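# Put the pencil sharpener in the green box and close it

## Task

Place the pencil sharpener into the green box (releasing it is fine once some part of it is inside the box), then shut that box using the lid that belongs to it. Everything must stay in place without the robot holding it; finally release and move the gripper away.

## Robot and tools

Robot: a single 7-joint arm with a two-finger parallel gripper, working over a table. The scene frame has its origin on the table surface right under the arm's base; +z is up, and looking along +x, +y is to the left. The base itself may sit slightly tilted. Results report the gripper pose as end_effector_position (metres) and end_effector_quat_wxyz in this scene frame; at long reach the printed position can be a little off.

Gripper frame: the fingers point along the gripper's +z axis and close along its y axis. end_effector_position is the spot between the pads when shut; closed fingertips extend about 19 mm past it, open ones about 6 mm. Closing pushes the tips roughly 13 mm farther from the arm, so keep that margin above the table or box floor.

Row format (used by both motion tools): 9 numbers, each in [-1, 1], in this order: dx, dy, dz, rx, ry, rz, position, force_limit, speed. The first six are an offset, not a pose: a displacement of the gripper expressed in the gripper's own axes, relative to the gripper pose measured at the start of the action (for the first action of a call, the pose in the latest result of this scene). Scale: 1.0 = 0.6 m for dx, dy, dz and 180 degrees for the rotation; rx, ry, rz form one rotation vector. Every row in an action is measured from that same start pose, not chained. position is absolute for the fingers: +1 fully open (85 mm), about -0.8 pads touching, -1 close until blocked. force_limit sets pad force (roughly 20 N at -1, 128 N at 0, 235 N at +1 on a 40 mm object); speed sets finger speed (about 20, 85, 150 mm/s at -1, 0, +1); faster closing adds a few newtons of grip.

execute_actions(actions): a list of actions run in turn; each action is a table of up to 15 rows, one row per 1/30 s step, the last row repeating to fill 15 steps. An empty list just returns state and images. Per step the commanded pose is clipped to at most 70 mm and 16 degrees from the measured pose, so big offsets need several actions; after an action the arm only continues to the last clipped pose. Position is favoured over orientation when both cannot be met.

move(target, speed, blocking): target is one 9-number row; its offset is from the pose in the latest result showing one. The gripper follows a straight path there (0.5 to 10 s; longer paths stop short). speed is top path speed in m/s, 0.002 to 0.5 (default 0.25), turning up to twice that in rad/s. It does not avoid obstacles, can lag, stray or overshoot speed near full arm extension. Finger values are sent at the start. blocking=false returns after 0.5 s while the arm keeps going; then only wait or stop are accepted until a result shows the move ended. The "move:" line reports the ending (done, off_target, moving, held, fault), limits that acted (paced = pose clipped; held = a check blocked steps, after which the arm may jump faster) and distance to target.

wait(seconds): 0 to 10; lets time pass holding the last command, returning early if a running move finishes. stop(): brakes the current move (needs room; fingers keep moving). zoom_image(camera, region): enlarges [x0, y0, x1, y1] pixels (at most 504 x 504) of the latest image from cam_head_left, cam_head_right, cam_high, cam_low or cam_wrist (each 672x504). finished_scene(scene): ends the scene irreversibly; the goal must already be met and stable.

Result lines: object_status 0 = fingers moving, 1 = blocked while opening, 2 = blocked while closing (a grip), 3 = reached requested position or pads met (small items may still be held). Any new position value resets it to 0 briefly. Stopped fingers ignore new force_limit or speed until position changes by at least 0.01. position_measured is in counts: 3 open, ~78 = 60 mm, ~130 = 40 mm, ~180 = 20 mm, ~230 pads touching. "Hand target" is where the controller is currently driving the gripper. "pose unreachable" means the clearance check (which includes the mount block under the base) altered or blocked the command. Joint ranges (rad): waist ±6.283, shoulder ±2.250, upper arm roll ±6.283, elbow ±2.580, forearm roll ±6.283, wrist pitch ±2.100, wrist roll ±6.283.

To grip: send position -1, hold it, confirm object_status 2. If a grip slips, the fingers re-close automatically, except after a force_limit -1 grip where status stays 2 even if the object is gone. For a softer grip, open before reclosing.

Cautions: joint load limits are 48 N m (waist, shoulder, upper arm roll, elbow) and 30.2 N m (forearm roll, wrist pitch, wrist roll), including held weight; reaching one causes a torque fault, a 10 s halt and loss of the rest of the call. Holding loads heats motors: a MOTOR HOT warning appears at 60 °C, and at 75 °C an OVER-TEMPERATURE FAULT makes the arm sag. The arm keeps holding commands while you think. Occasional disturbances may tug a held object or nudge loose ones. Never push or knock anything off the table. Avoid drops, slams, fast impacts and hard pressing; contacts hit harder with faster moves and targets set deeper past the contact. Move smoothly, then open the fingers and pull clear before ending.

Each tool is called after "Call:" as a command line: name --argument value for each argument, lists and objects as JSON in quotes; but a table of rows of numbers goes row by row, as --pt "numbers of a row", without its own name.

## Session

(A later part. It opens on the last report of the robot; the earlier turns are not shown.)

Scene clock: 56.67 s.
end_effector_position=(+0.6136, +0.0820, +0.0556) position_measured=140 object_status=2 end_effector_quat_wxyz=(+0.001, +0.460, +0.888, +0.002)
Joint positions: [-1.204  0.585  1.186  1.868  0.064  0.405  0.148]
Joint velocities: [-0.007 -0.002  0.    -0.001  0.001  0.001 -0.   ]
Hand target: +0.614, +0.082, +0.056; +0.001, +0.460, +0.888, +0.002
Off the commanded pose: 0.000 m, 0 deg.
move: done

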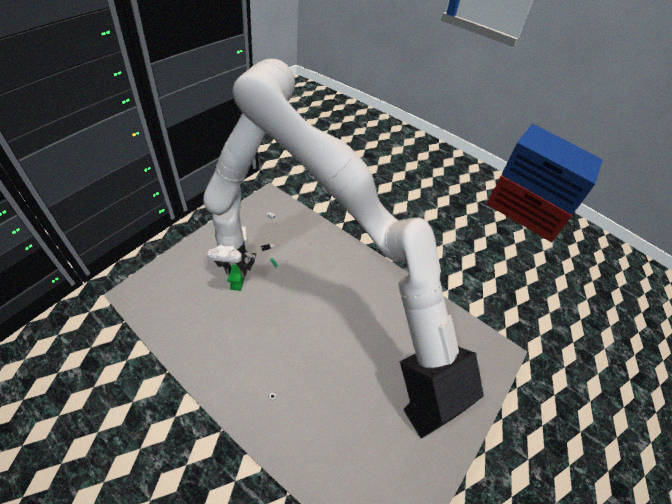

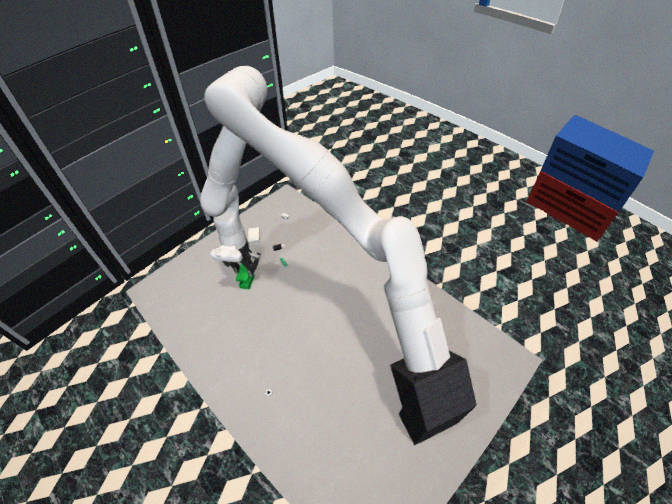

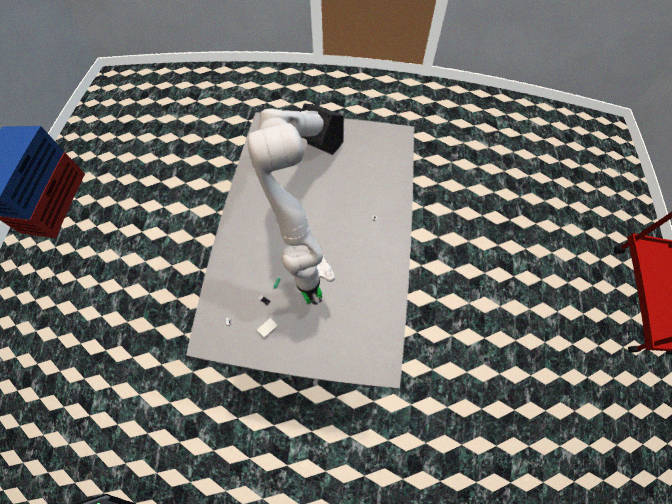

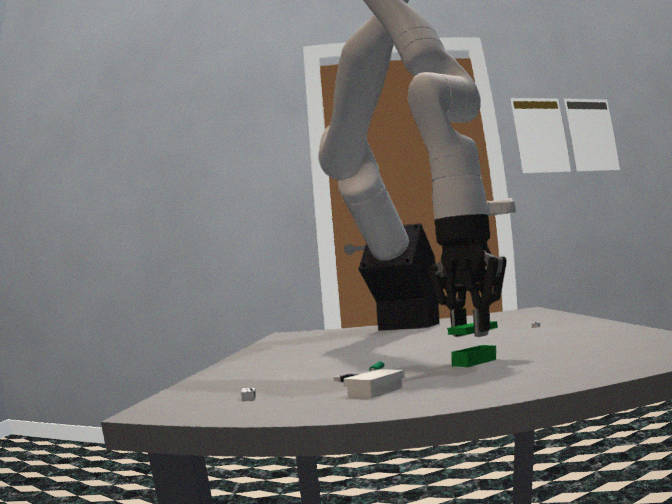

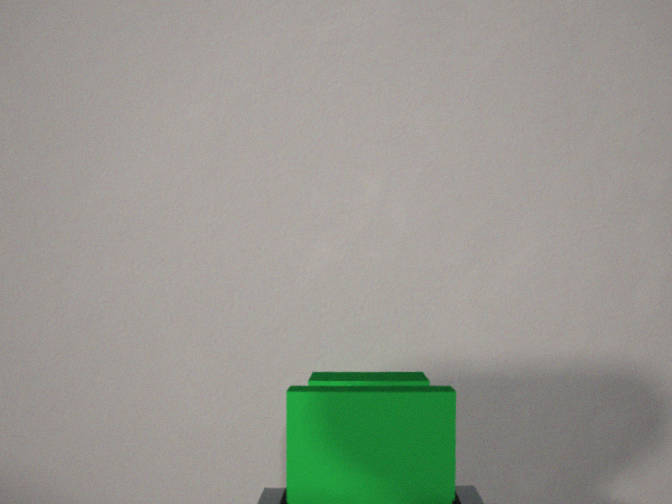

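Call:
move --target '[0.18,0,0,0,0,0,-1,-0.6,-0.3]' --speed 0.1

Call:
move --target '[0,0,0.062,0,0,0,-1,-0.6,-0.3]' --speed 0.03

Call:
move --target '[0,0,0,0,0,0,1,-0.6,-0.3]'

Call:
move --target '[0,0,-0.35,0,0,0,1,0,0]'

Scene clock: 62.43 s.
end_effector_position=(+0.5514, +0.1699, +0.0558) position_measured=140 object_status=2 end_effector_quat_wxyz=(+0.001, +0.461, +0.887, +0.002)
Joint positions: [-1.345  0.772  1.163  1.916 -0.024  0.367 -0.016]
Joint velocities: [-0.003  0.007  0.     0.003  0.001 -0.002 -0.004]
Hand target: +0.551, +0.170, +0.056; +0.001, +0.461, +0.888, +0.002
Off the commanded pose: 0.000 m, 0 deg.
move: done

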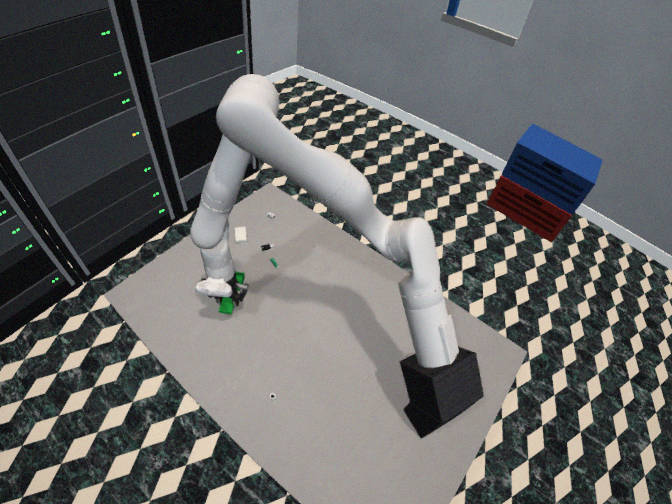

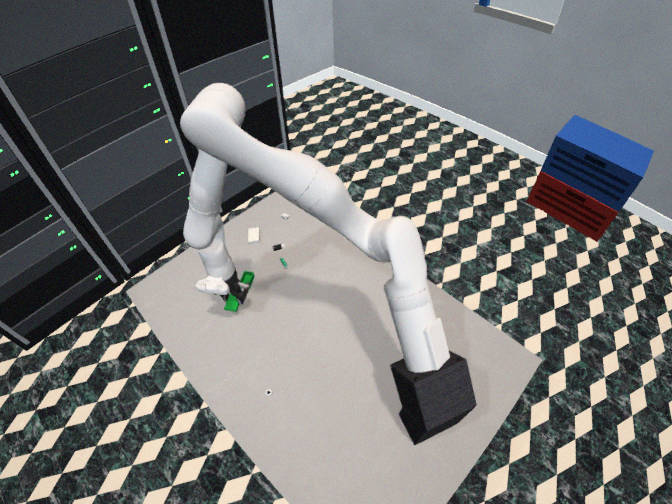

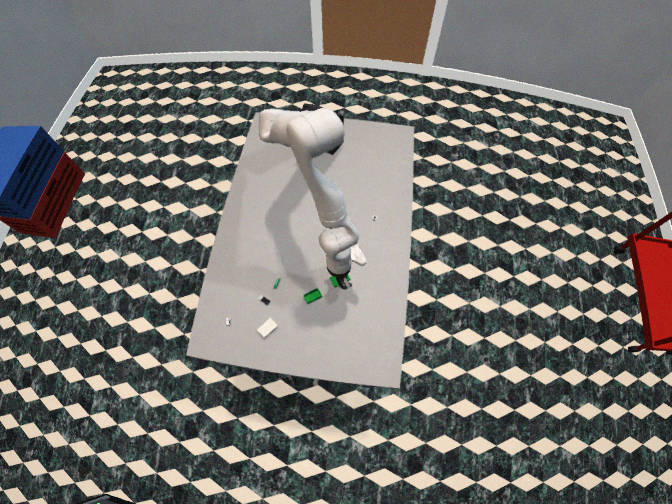

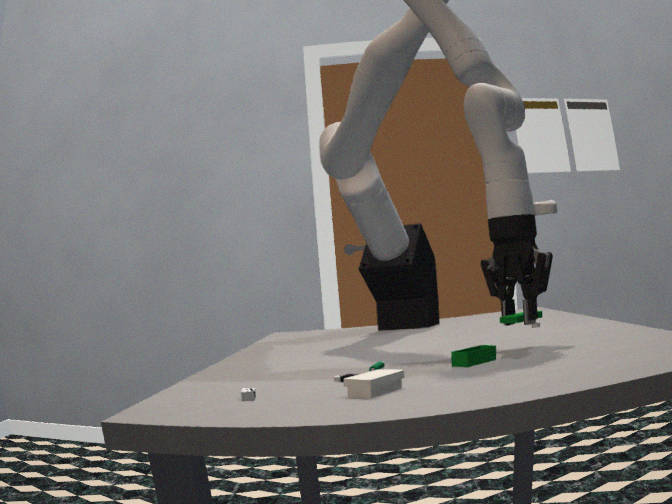

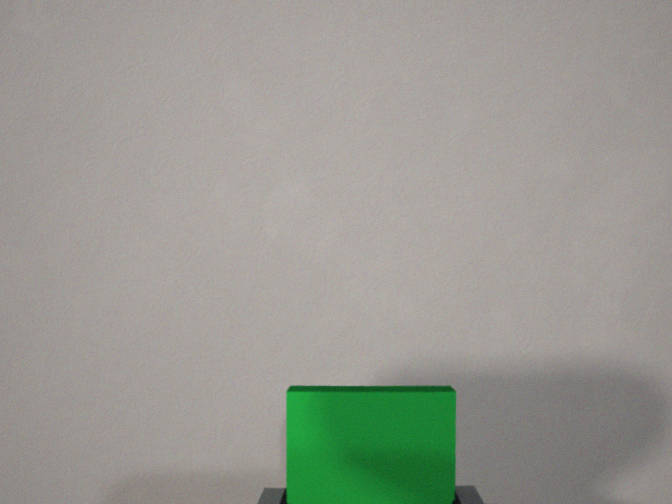

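Scene clock: 63.93 s.
end_effector_position=(+0.5515, +0.1702, +0.0187) position_measured=140 object_status=2 end_effector_quat_wxyz=(+0.001, +0.461, +0.888, +0.002)
Joint positions: [-1.236  0.815  1.087  1.902 -0.041  0.292 -0.002]
Joint velocities: [ 0.005  0.004  0.001  0.001  0.001 -0.001  0.003]
Hand target: +0.552, +0.170, +0.019; +0.001, +0.461, +0.888, +0.002
Off the commanded pose: 0.000 m, 0 deg.
move: done

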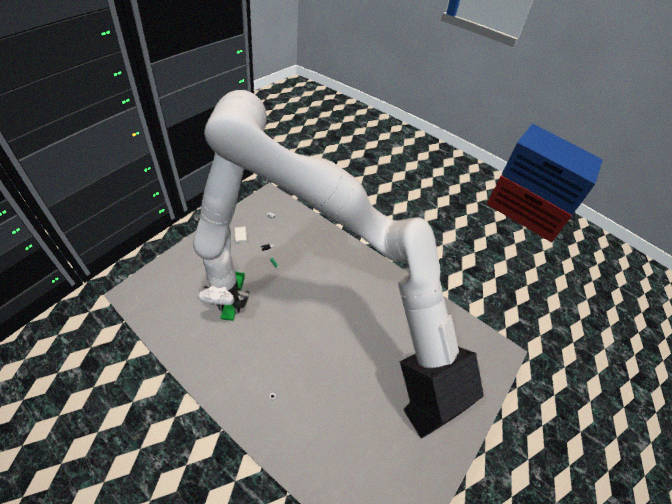

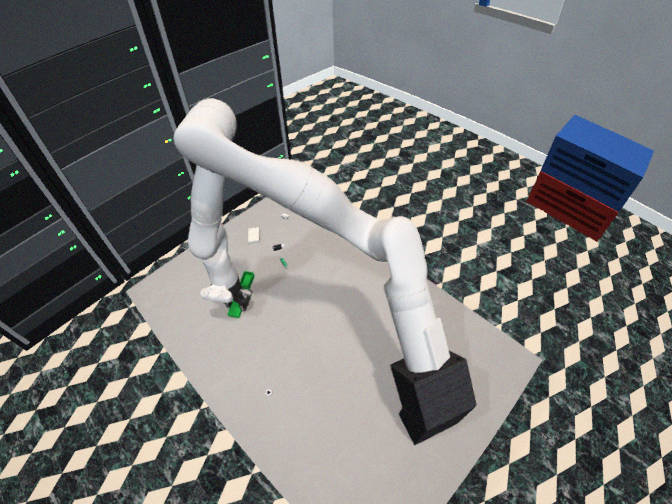

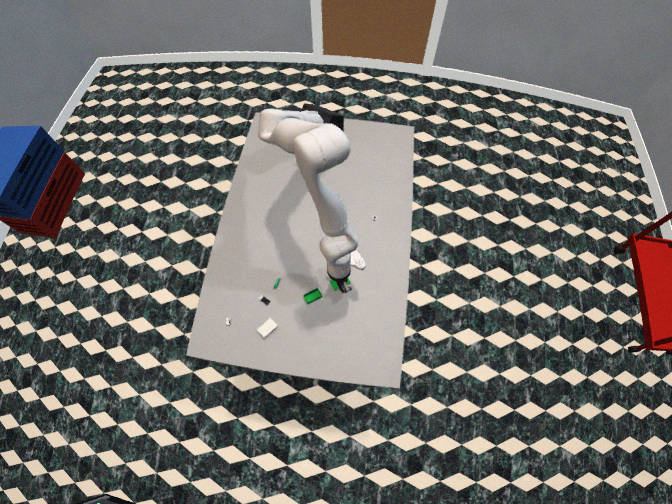

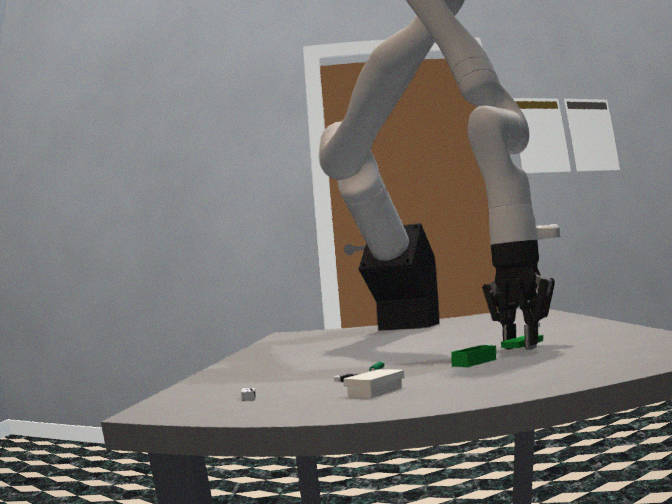

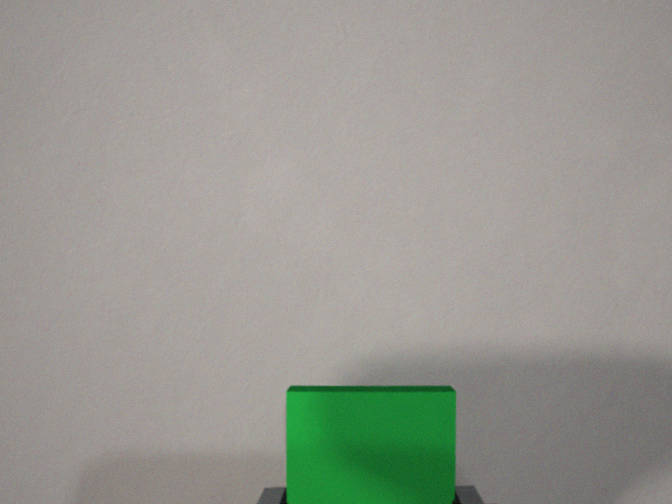

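Scene clock: 65.07 s.
end_effector_position=(+0.5515, +0.1702, +0.0187) position_measured=3 object_status=0 end_effector_quat_wxyz=(+0.001, +0.461, +0.888, +0.002)
Joint positions: [-1.236  0.815  1.087  1.902 -0.041  0.292 -0.002]
Joint velocities: [ 0.     0.002 -0.    -0.     0.001 -0.001 -0.   ]
Hand target: +0.552, +0.170, +0.019; +0.001, +0.461, +0.888, +0.002
Off the commanded pose: 0.000 m, 0 deg.
move: done

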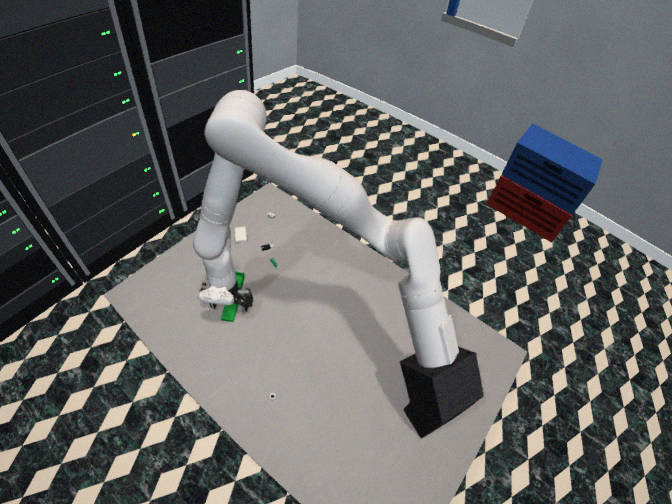

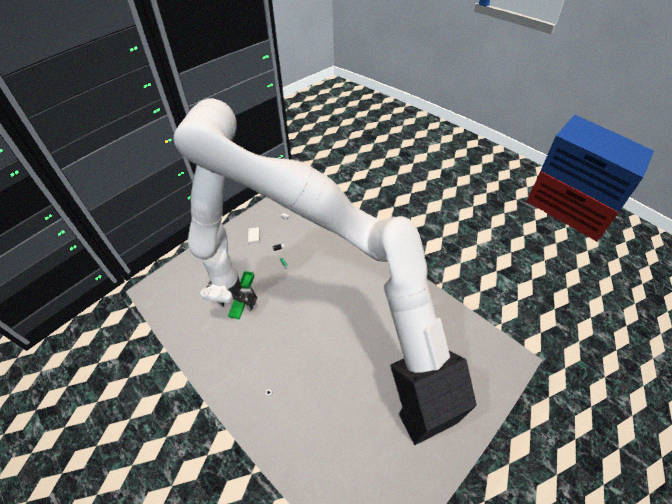

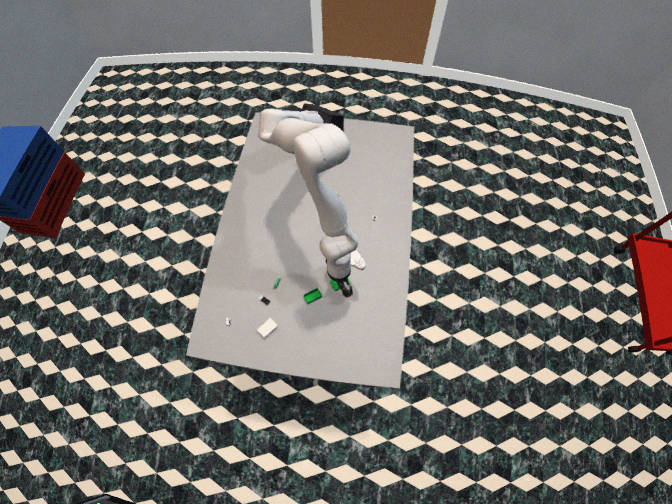

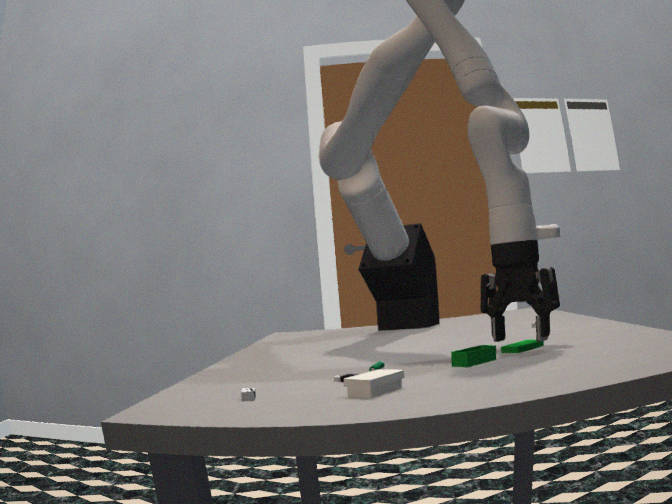

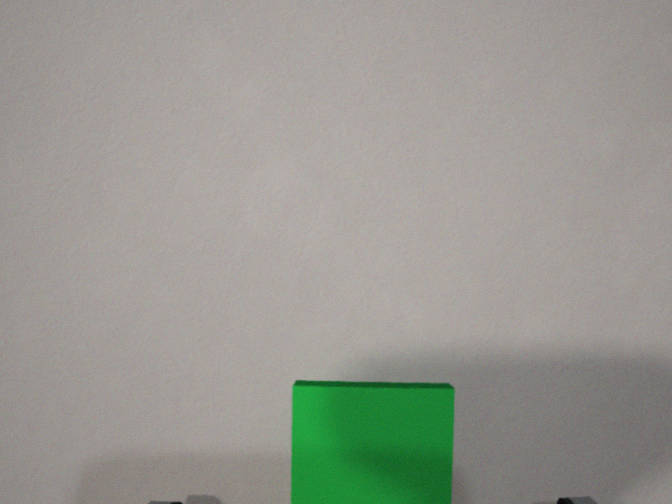

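Scene clock: 66.60 s.
end_effector_position=(+0.5507, +0.1698, +0.2288) position_measured=3 object_status=3 end_effector_quat_wxyz=(+0.000, +0.461, +0.887, +0.002)
Joint positions: [-1.875  0.637  1.517  1.836  0.085  0.811 -0.107]
Joint velocities: [-0.004 -0.002  0.001 -0.    -0.001 -0.001 -0.001]
Hand target: +0.551, +0.170, +0.229; +0.000, +0.461, +0.888, +0.002
Off the commanded pose: 0.000 m, 0 deg.
move: done

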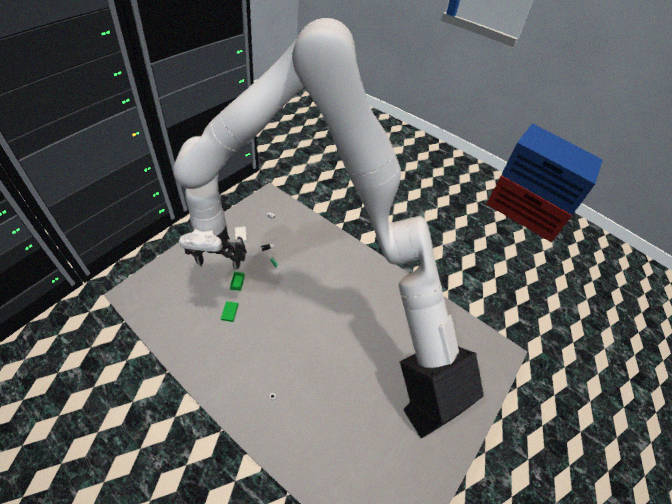

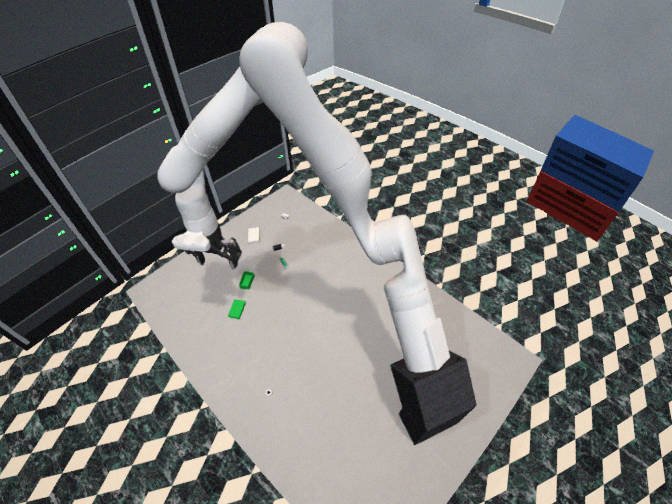

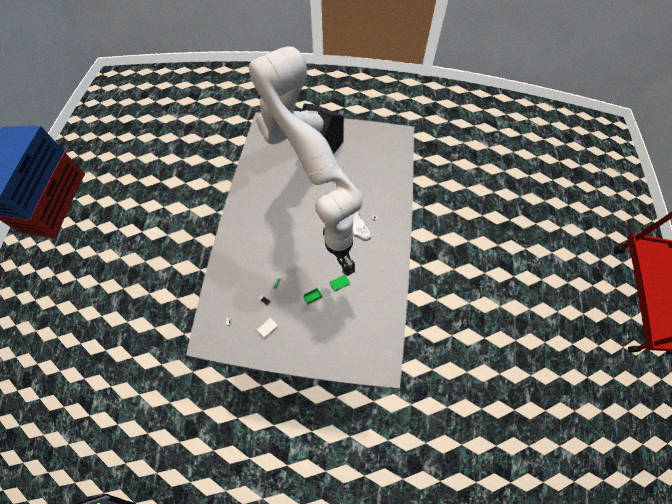

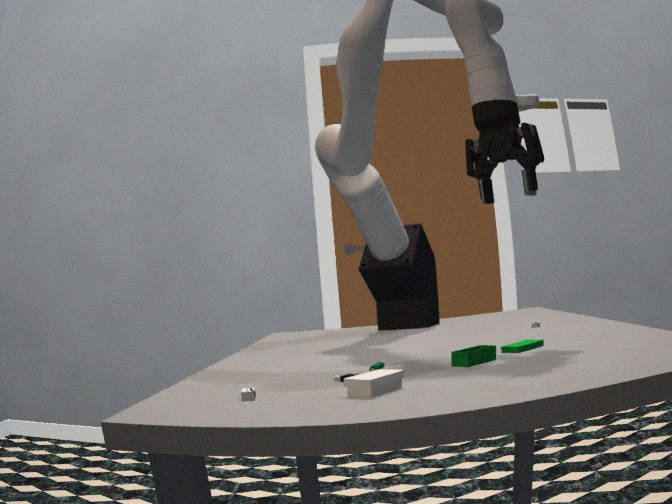

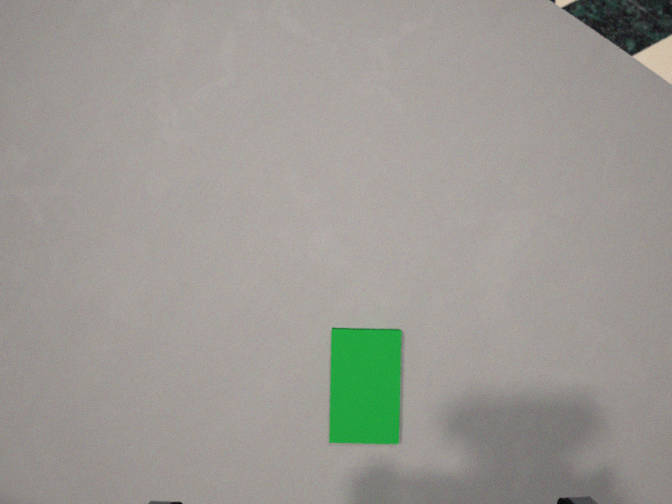

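Call:
zoom_image --camera "cam_high" --region '[355, 202, 395, 232]'

Call:
zoom_image --camera "cam_low" --region '[220, 375, 280, 415]'

Call:
zoom_image --camera "cam_head_left" --region '[220, 200, 300, 280]'

Region (355, 202, 395, 232) of cam_high's 672x504 image, scaled by 12.600, with more detail than that image has; it fills the top 378 rows of this view, and the rest is white.

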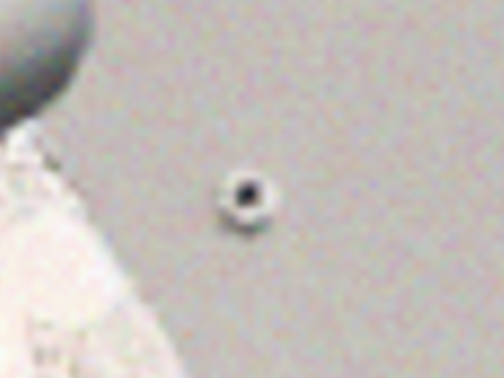

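Region (220, 375, 280, 415) of cam_low's 672x504 image, scaled by 8.400, with more detail than that image has.

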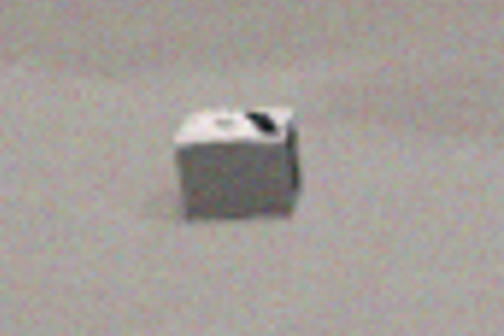

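Region (220, 200, 300, 280) of cam_head_left's 672x504 image, scaled by 6.300, with more detail than that image has.

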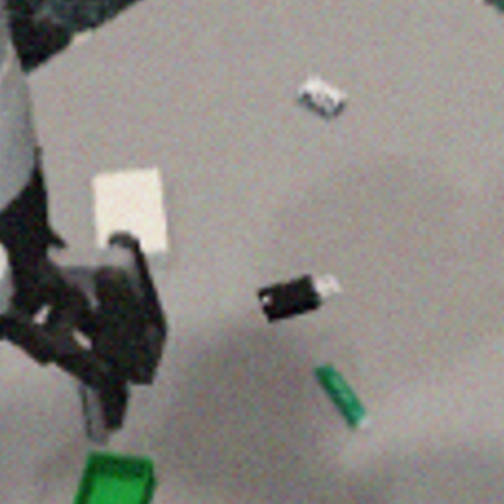

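Call:
move --target '[-0.69,-0.14,0.05,0,0,0,1,0,0]'

Scene clock: 80.70 s.
end_effector_position=(+0.7219, -0.2164, +0.1986) position_measured=3 object_status=3 end_effector_quat_wxyz=(+0.001, +0.460, +0.888, +0.002)
Joint positions: [-2.098  0.068  2.422  1.448  0.166  0.95   0.729]
Joint velocities: [ 0.001 -0.01  -0.003 -0.004  0.001  0.002  0.002]
Hand target: +0.722, -0.216, +0.198; +0.001, +0.461, +0.888, +0.002
Off the commanded pose: 0.002 m, 0 deg.
move: done

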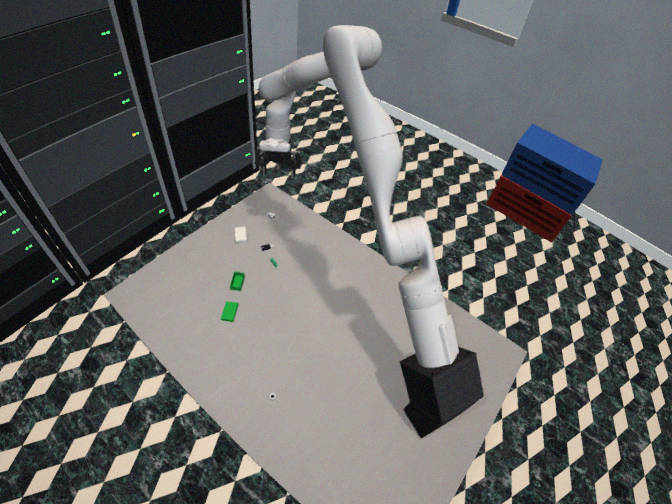

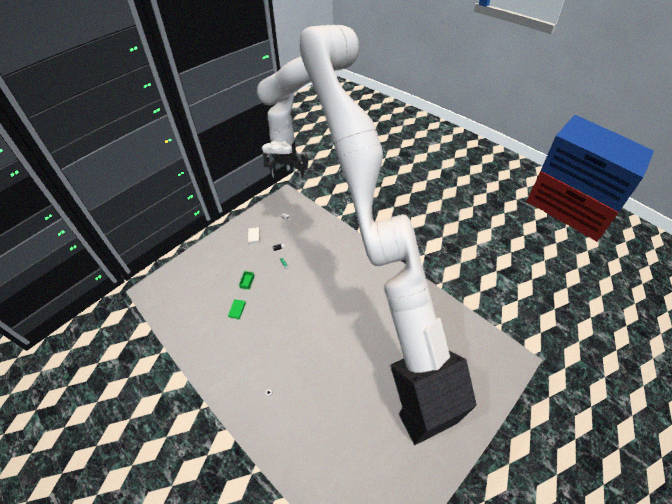

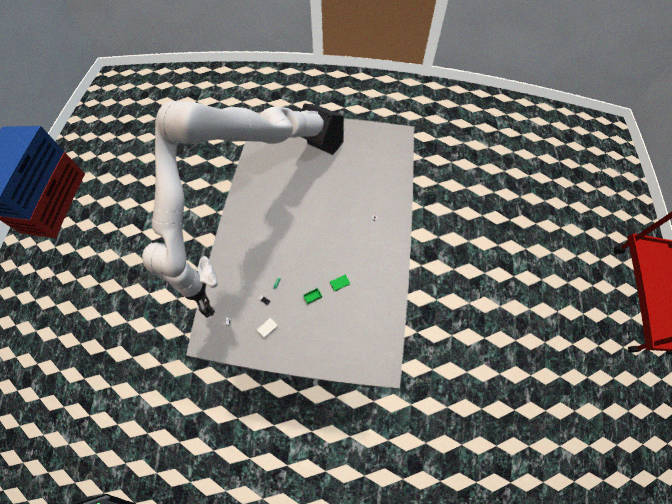

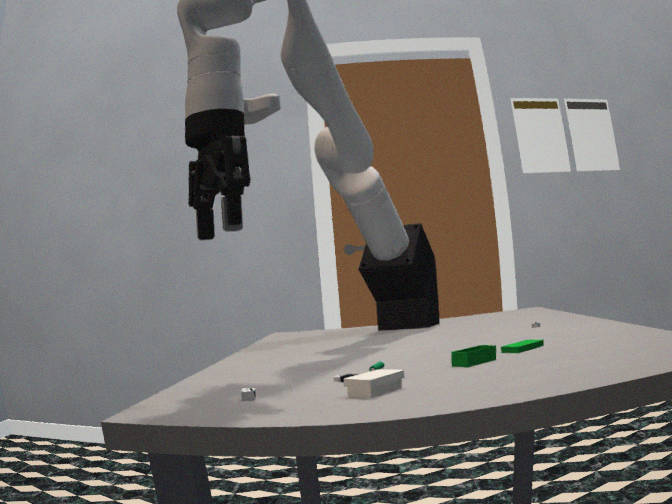

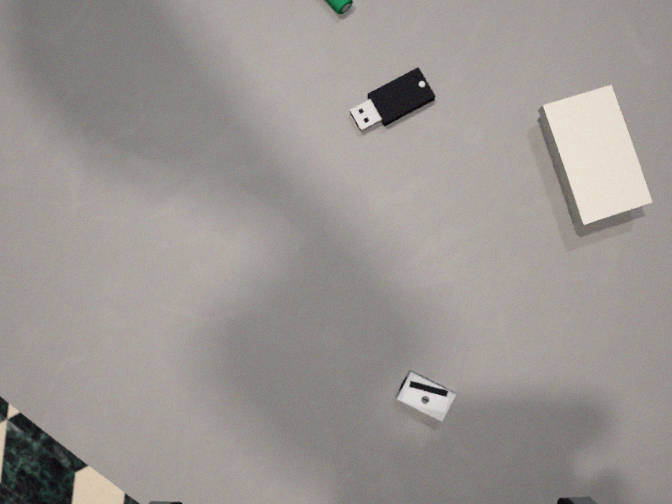

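Call:
move --target '[-0.003,0.053,0.2,0,0,-0.39,1,0,0]' --speed 0.15

Scene clock: 94.57 s.
end_effector_position=(+0.7488, -0.1994, +0.0786) position_measured=3 object_status=3 end_effector_quat_wxyz=(+0.001, -0.134, +0.991, +0.001)
Joint positions: [-2.23  -0.246  2.286  1.408  0.645  0.868  1.587]
Joint velocities: [-0.001 -0.004 -0.001 -0.002  0.002 -0.001  0.002]
Hand target: +0.749, -0.199, +0.078; +0.001, -0.134, +0.991, +0.001
Off the commanded pose: 0.001 m, 0 deg.
move: done

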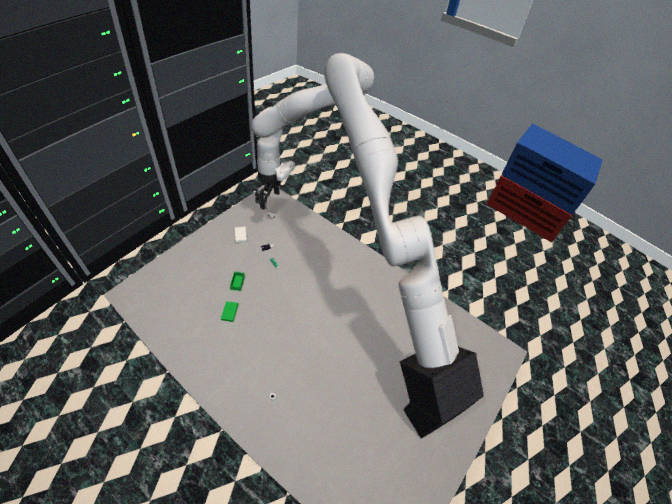

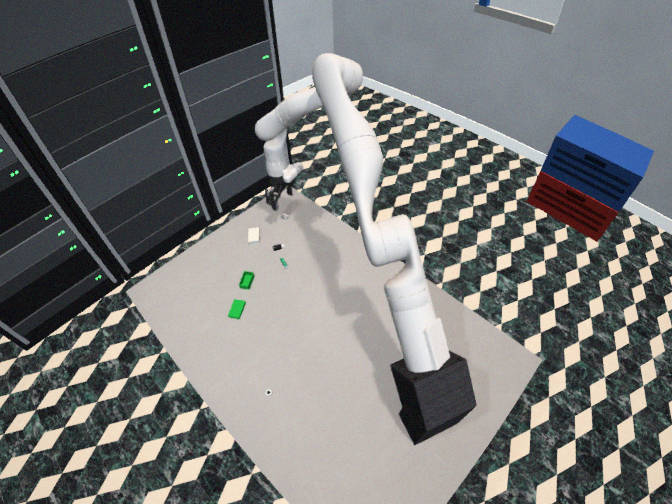

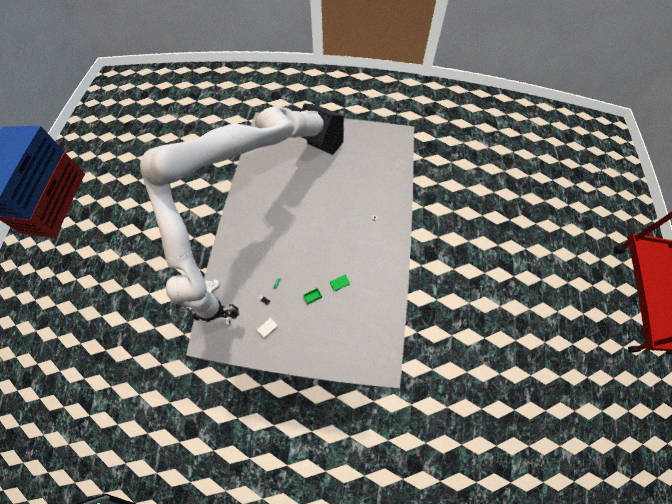

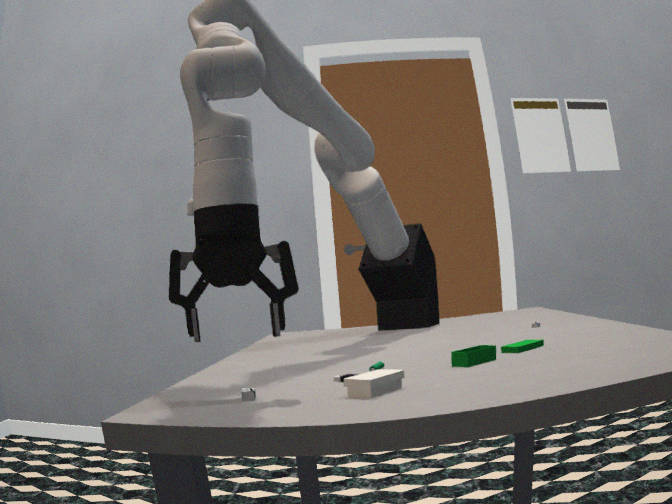

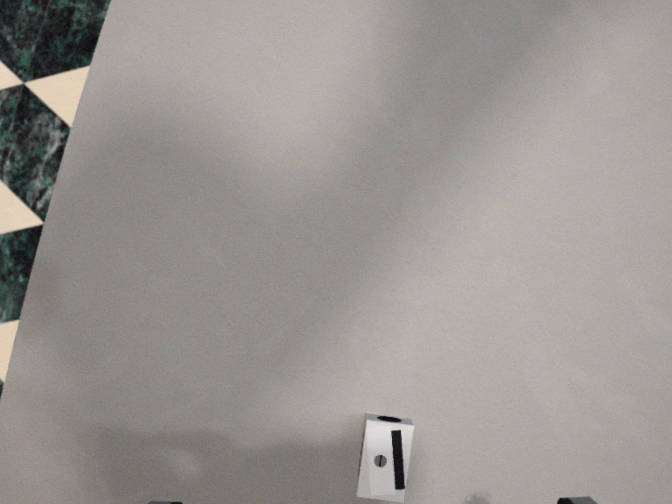

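Call:
move --target '[0.005,0.008,0.097,0,0,0.03,1,0,0]' --speed 0.06

Call:
move --target '[0,0,0,0,0,0,-1,-0.5,-0.3]'

Scene clock: 100.83 s.
end_effector_position=(+0.7448, -0.1959, +0.0205) position_measured=3 object_status=3 end_effector_quat_wxyz=(+0.001, -0.087, +0.996, +0.001)
Joint positions: [-2.313 -0.353  2.357  1.413  0.765  0.795  1.409]
Joint velocities: [-0.005 -0.004 -0.002 -0.001  0.003  0.    -0.001]
Hand target: +0.745, -0.196, +0.020; +0.001, -0.087, +0.996, +0.001
Off the commanded pose: 0.000 m, 0 deg.
move: done

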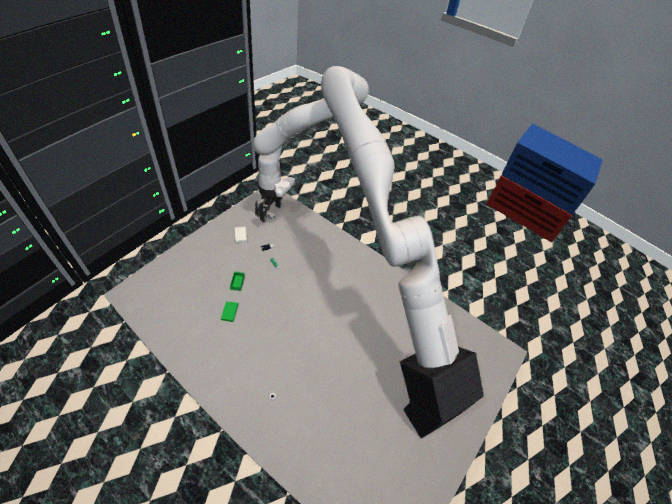

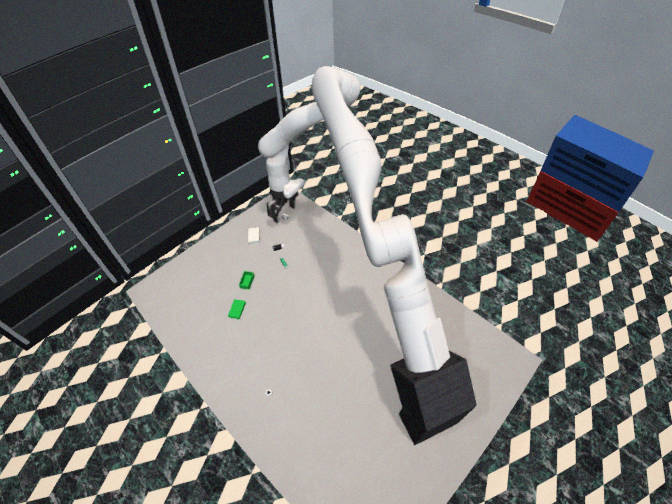

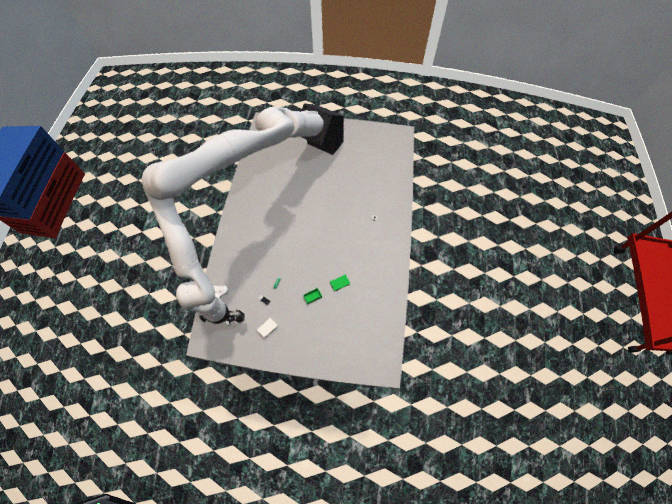

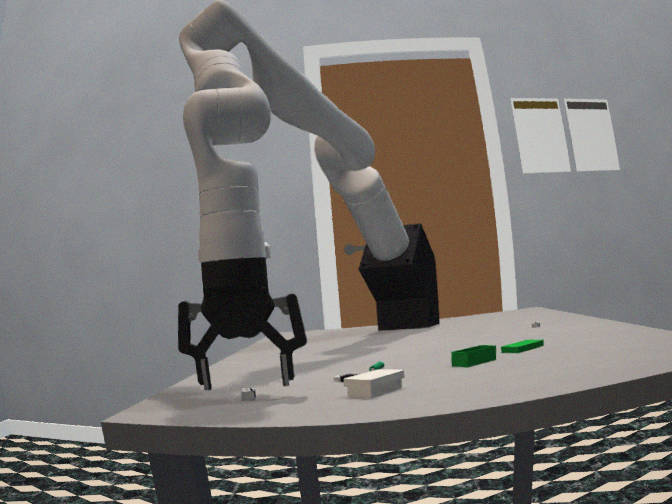

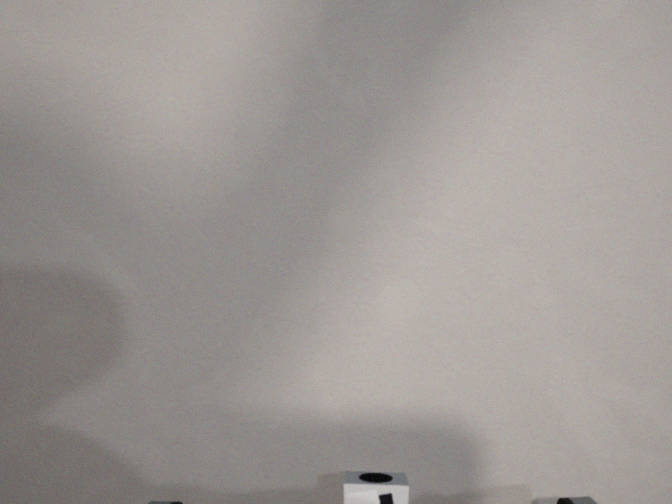

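Scene clock: 102.23 s.
end_effector_position=(+0.7449, -0.1958, +0.0206) position_measured=197 object_status=2 end_effector_quat_wxyz=(+0.001, -0.087, +0.996, +0.001)
Joint positions: [-2.313 -0.352  2.356  1.413  0.765  0.795  1.409]
Joint velocities: [ 0.    -0.     0.     0.001 -0.    -0.001  0.   ]
Hand target: +0.745, -0.196, +0.021; +0.001, -0.087, +0.996, +0.001
Off the commanded pose: 0.000 m, 0 deg.
move: done

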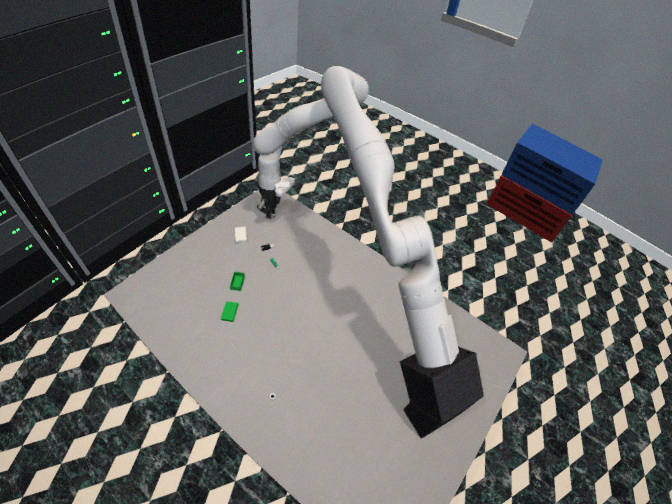

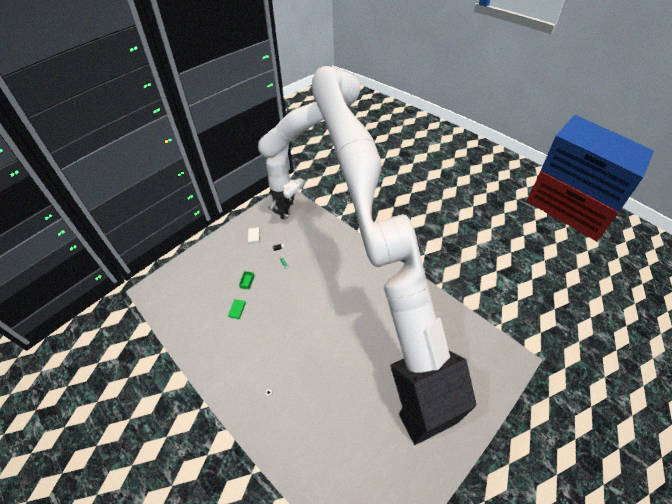

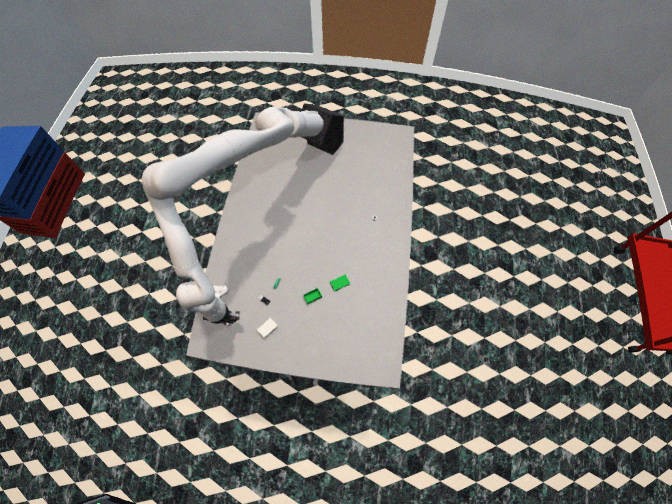

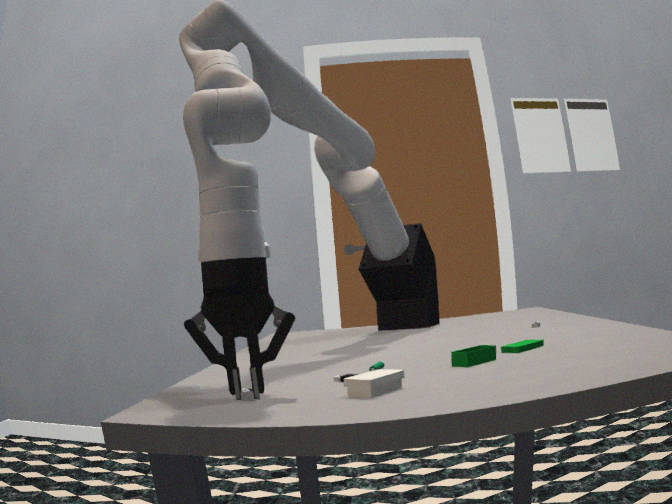

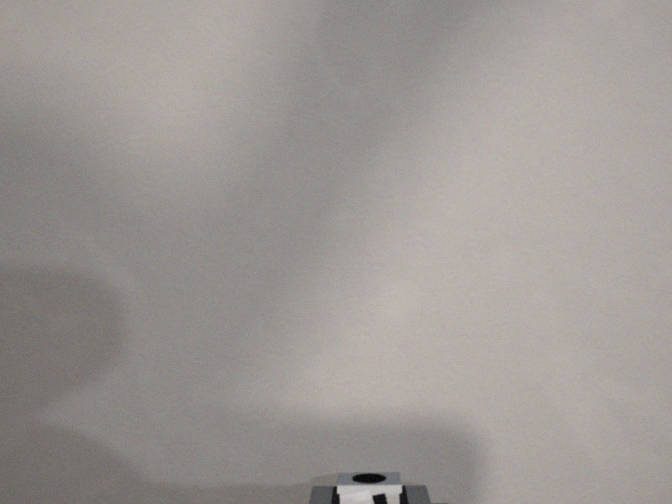

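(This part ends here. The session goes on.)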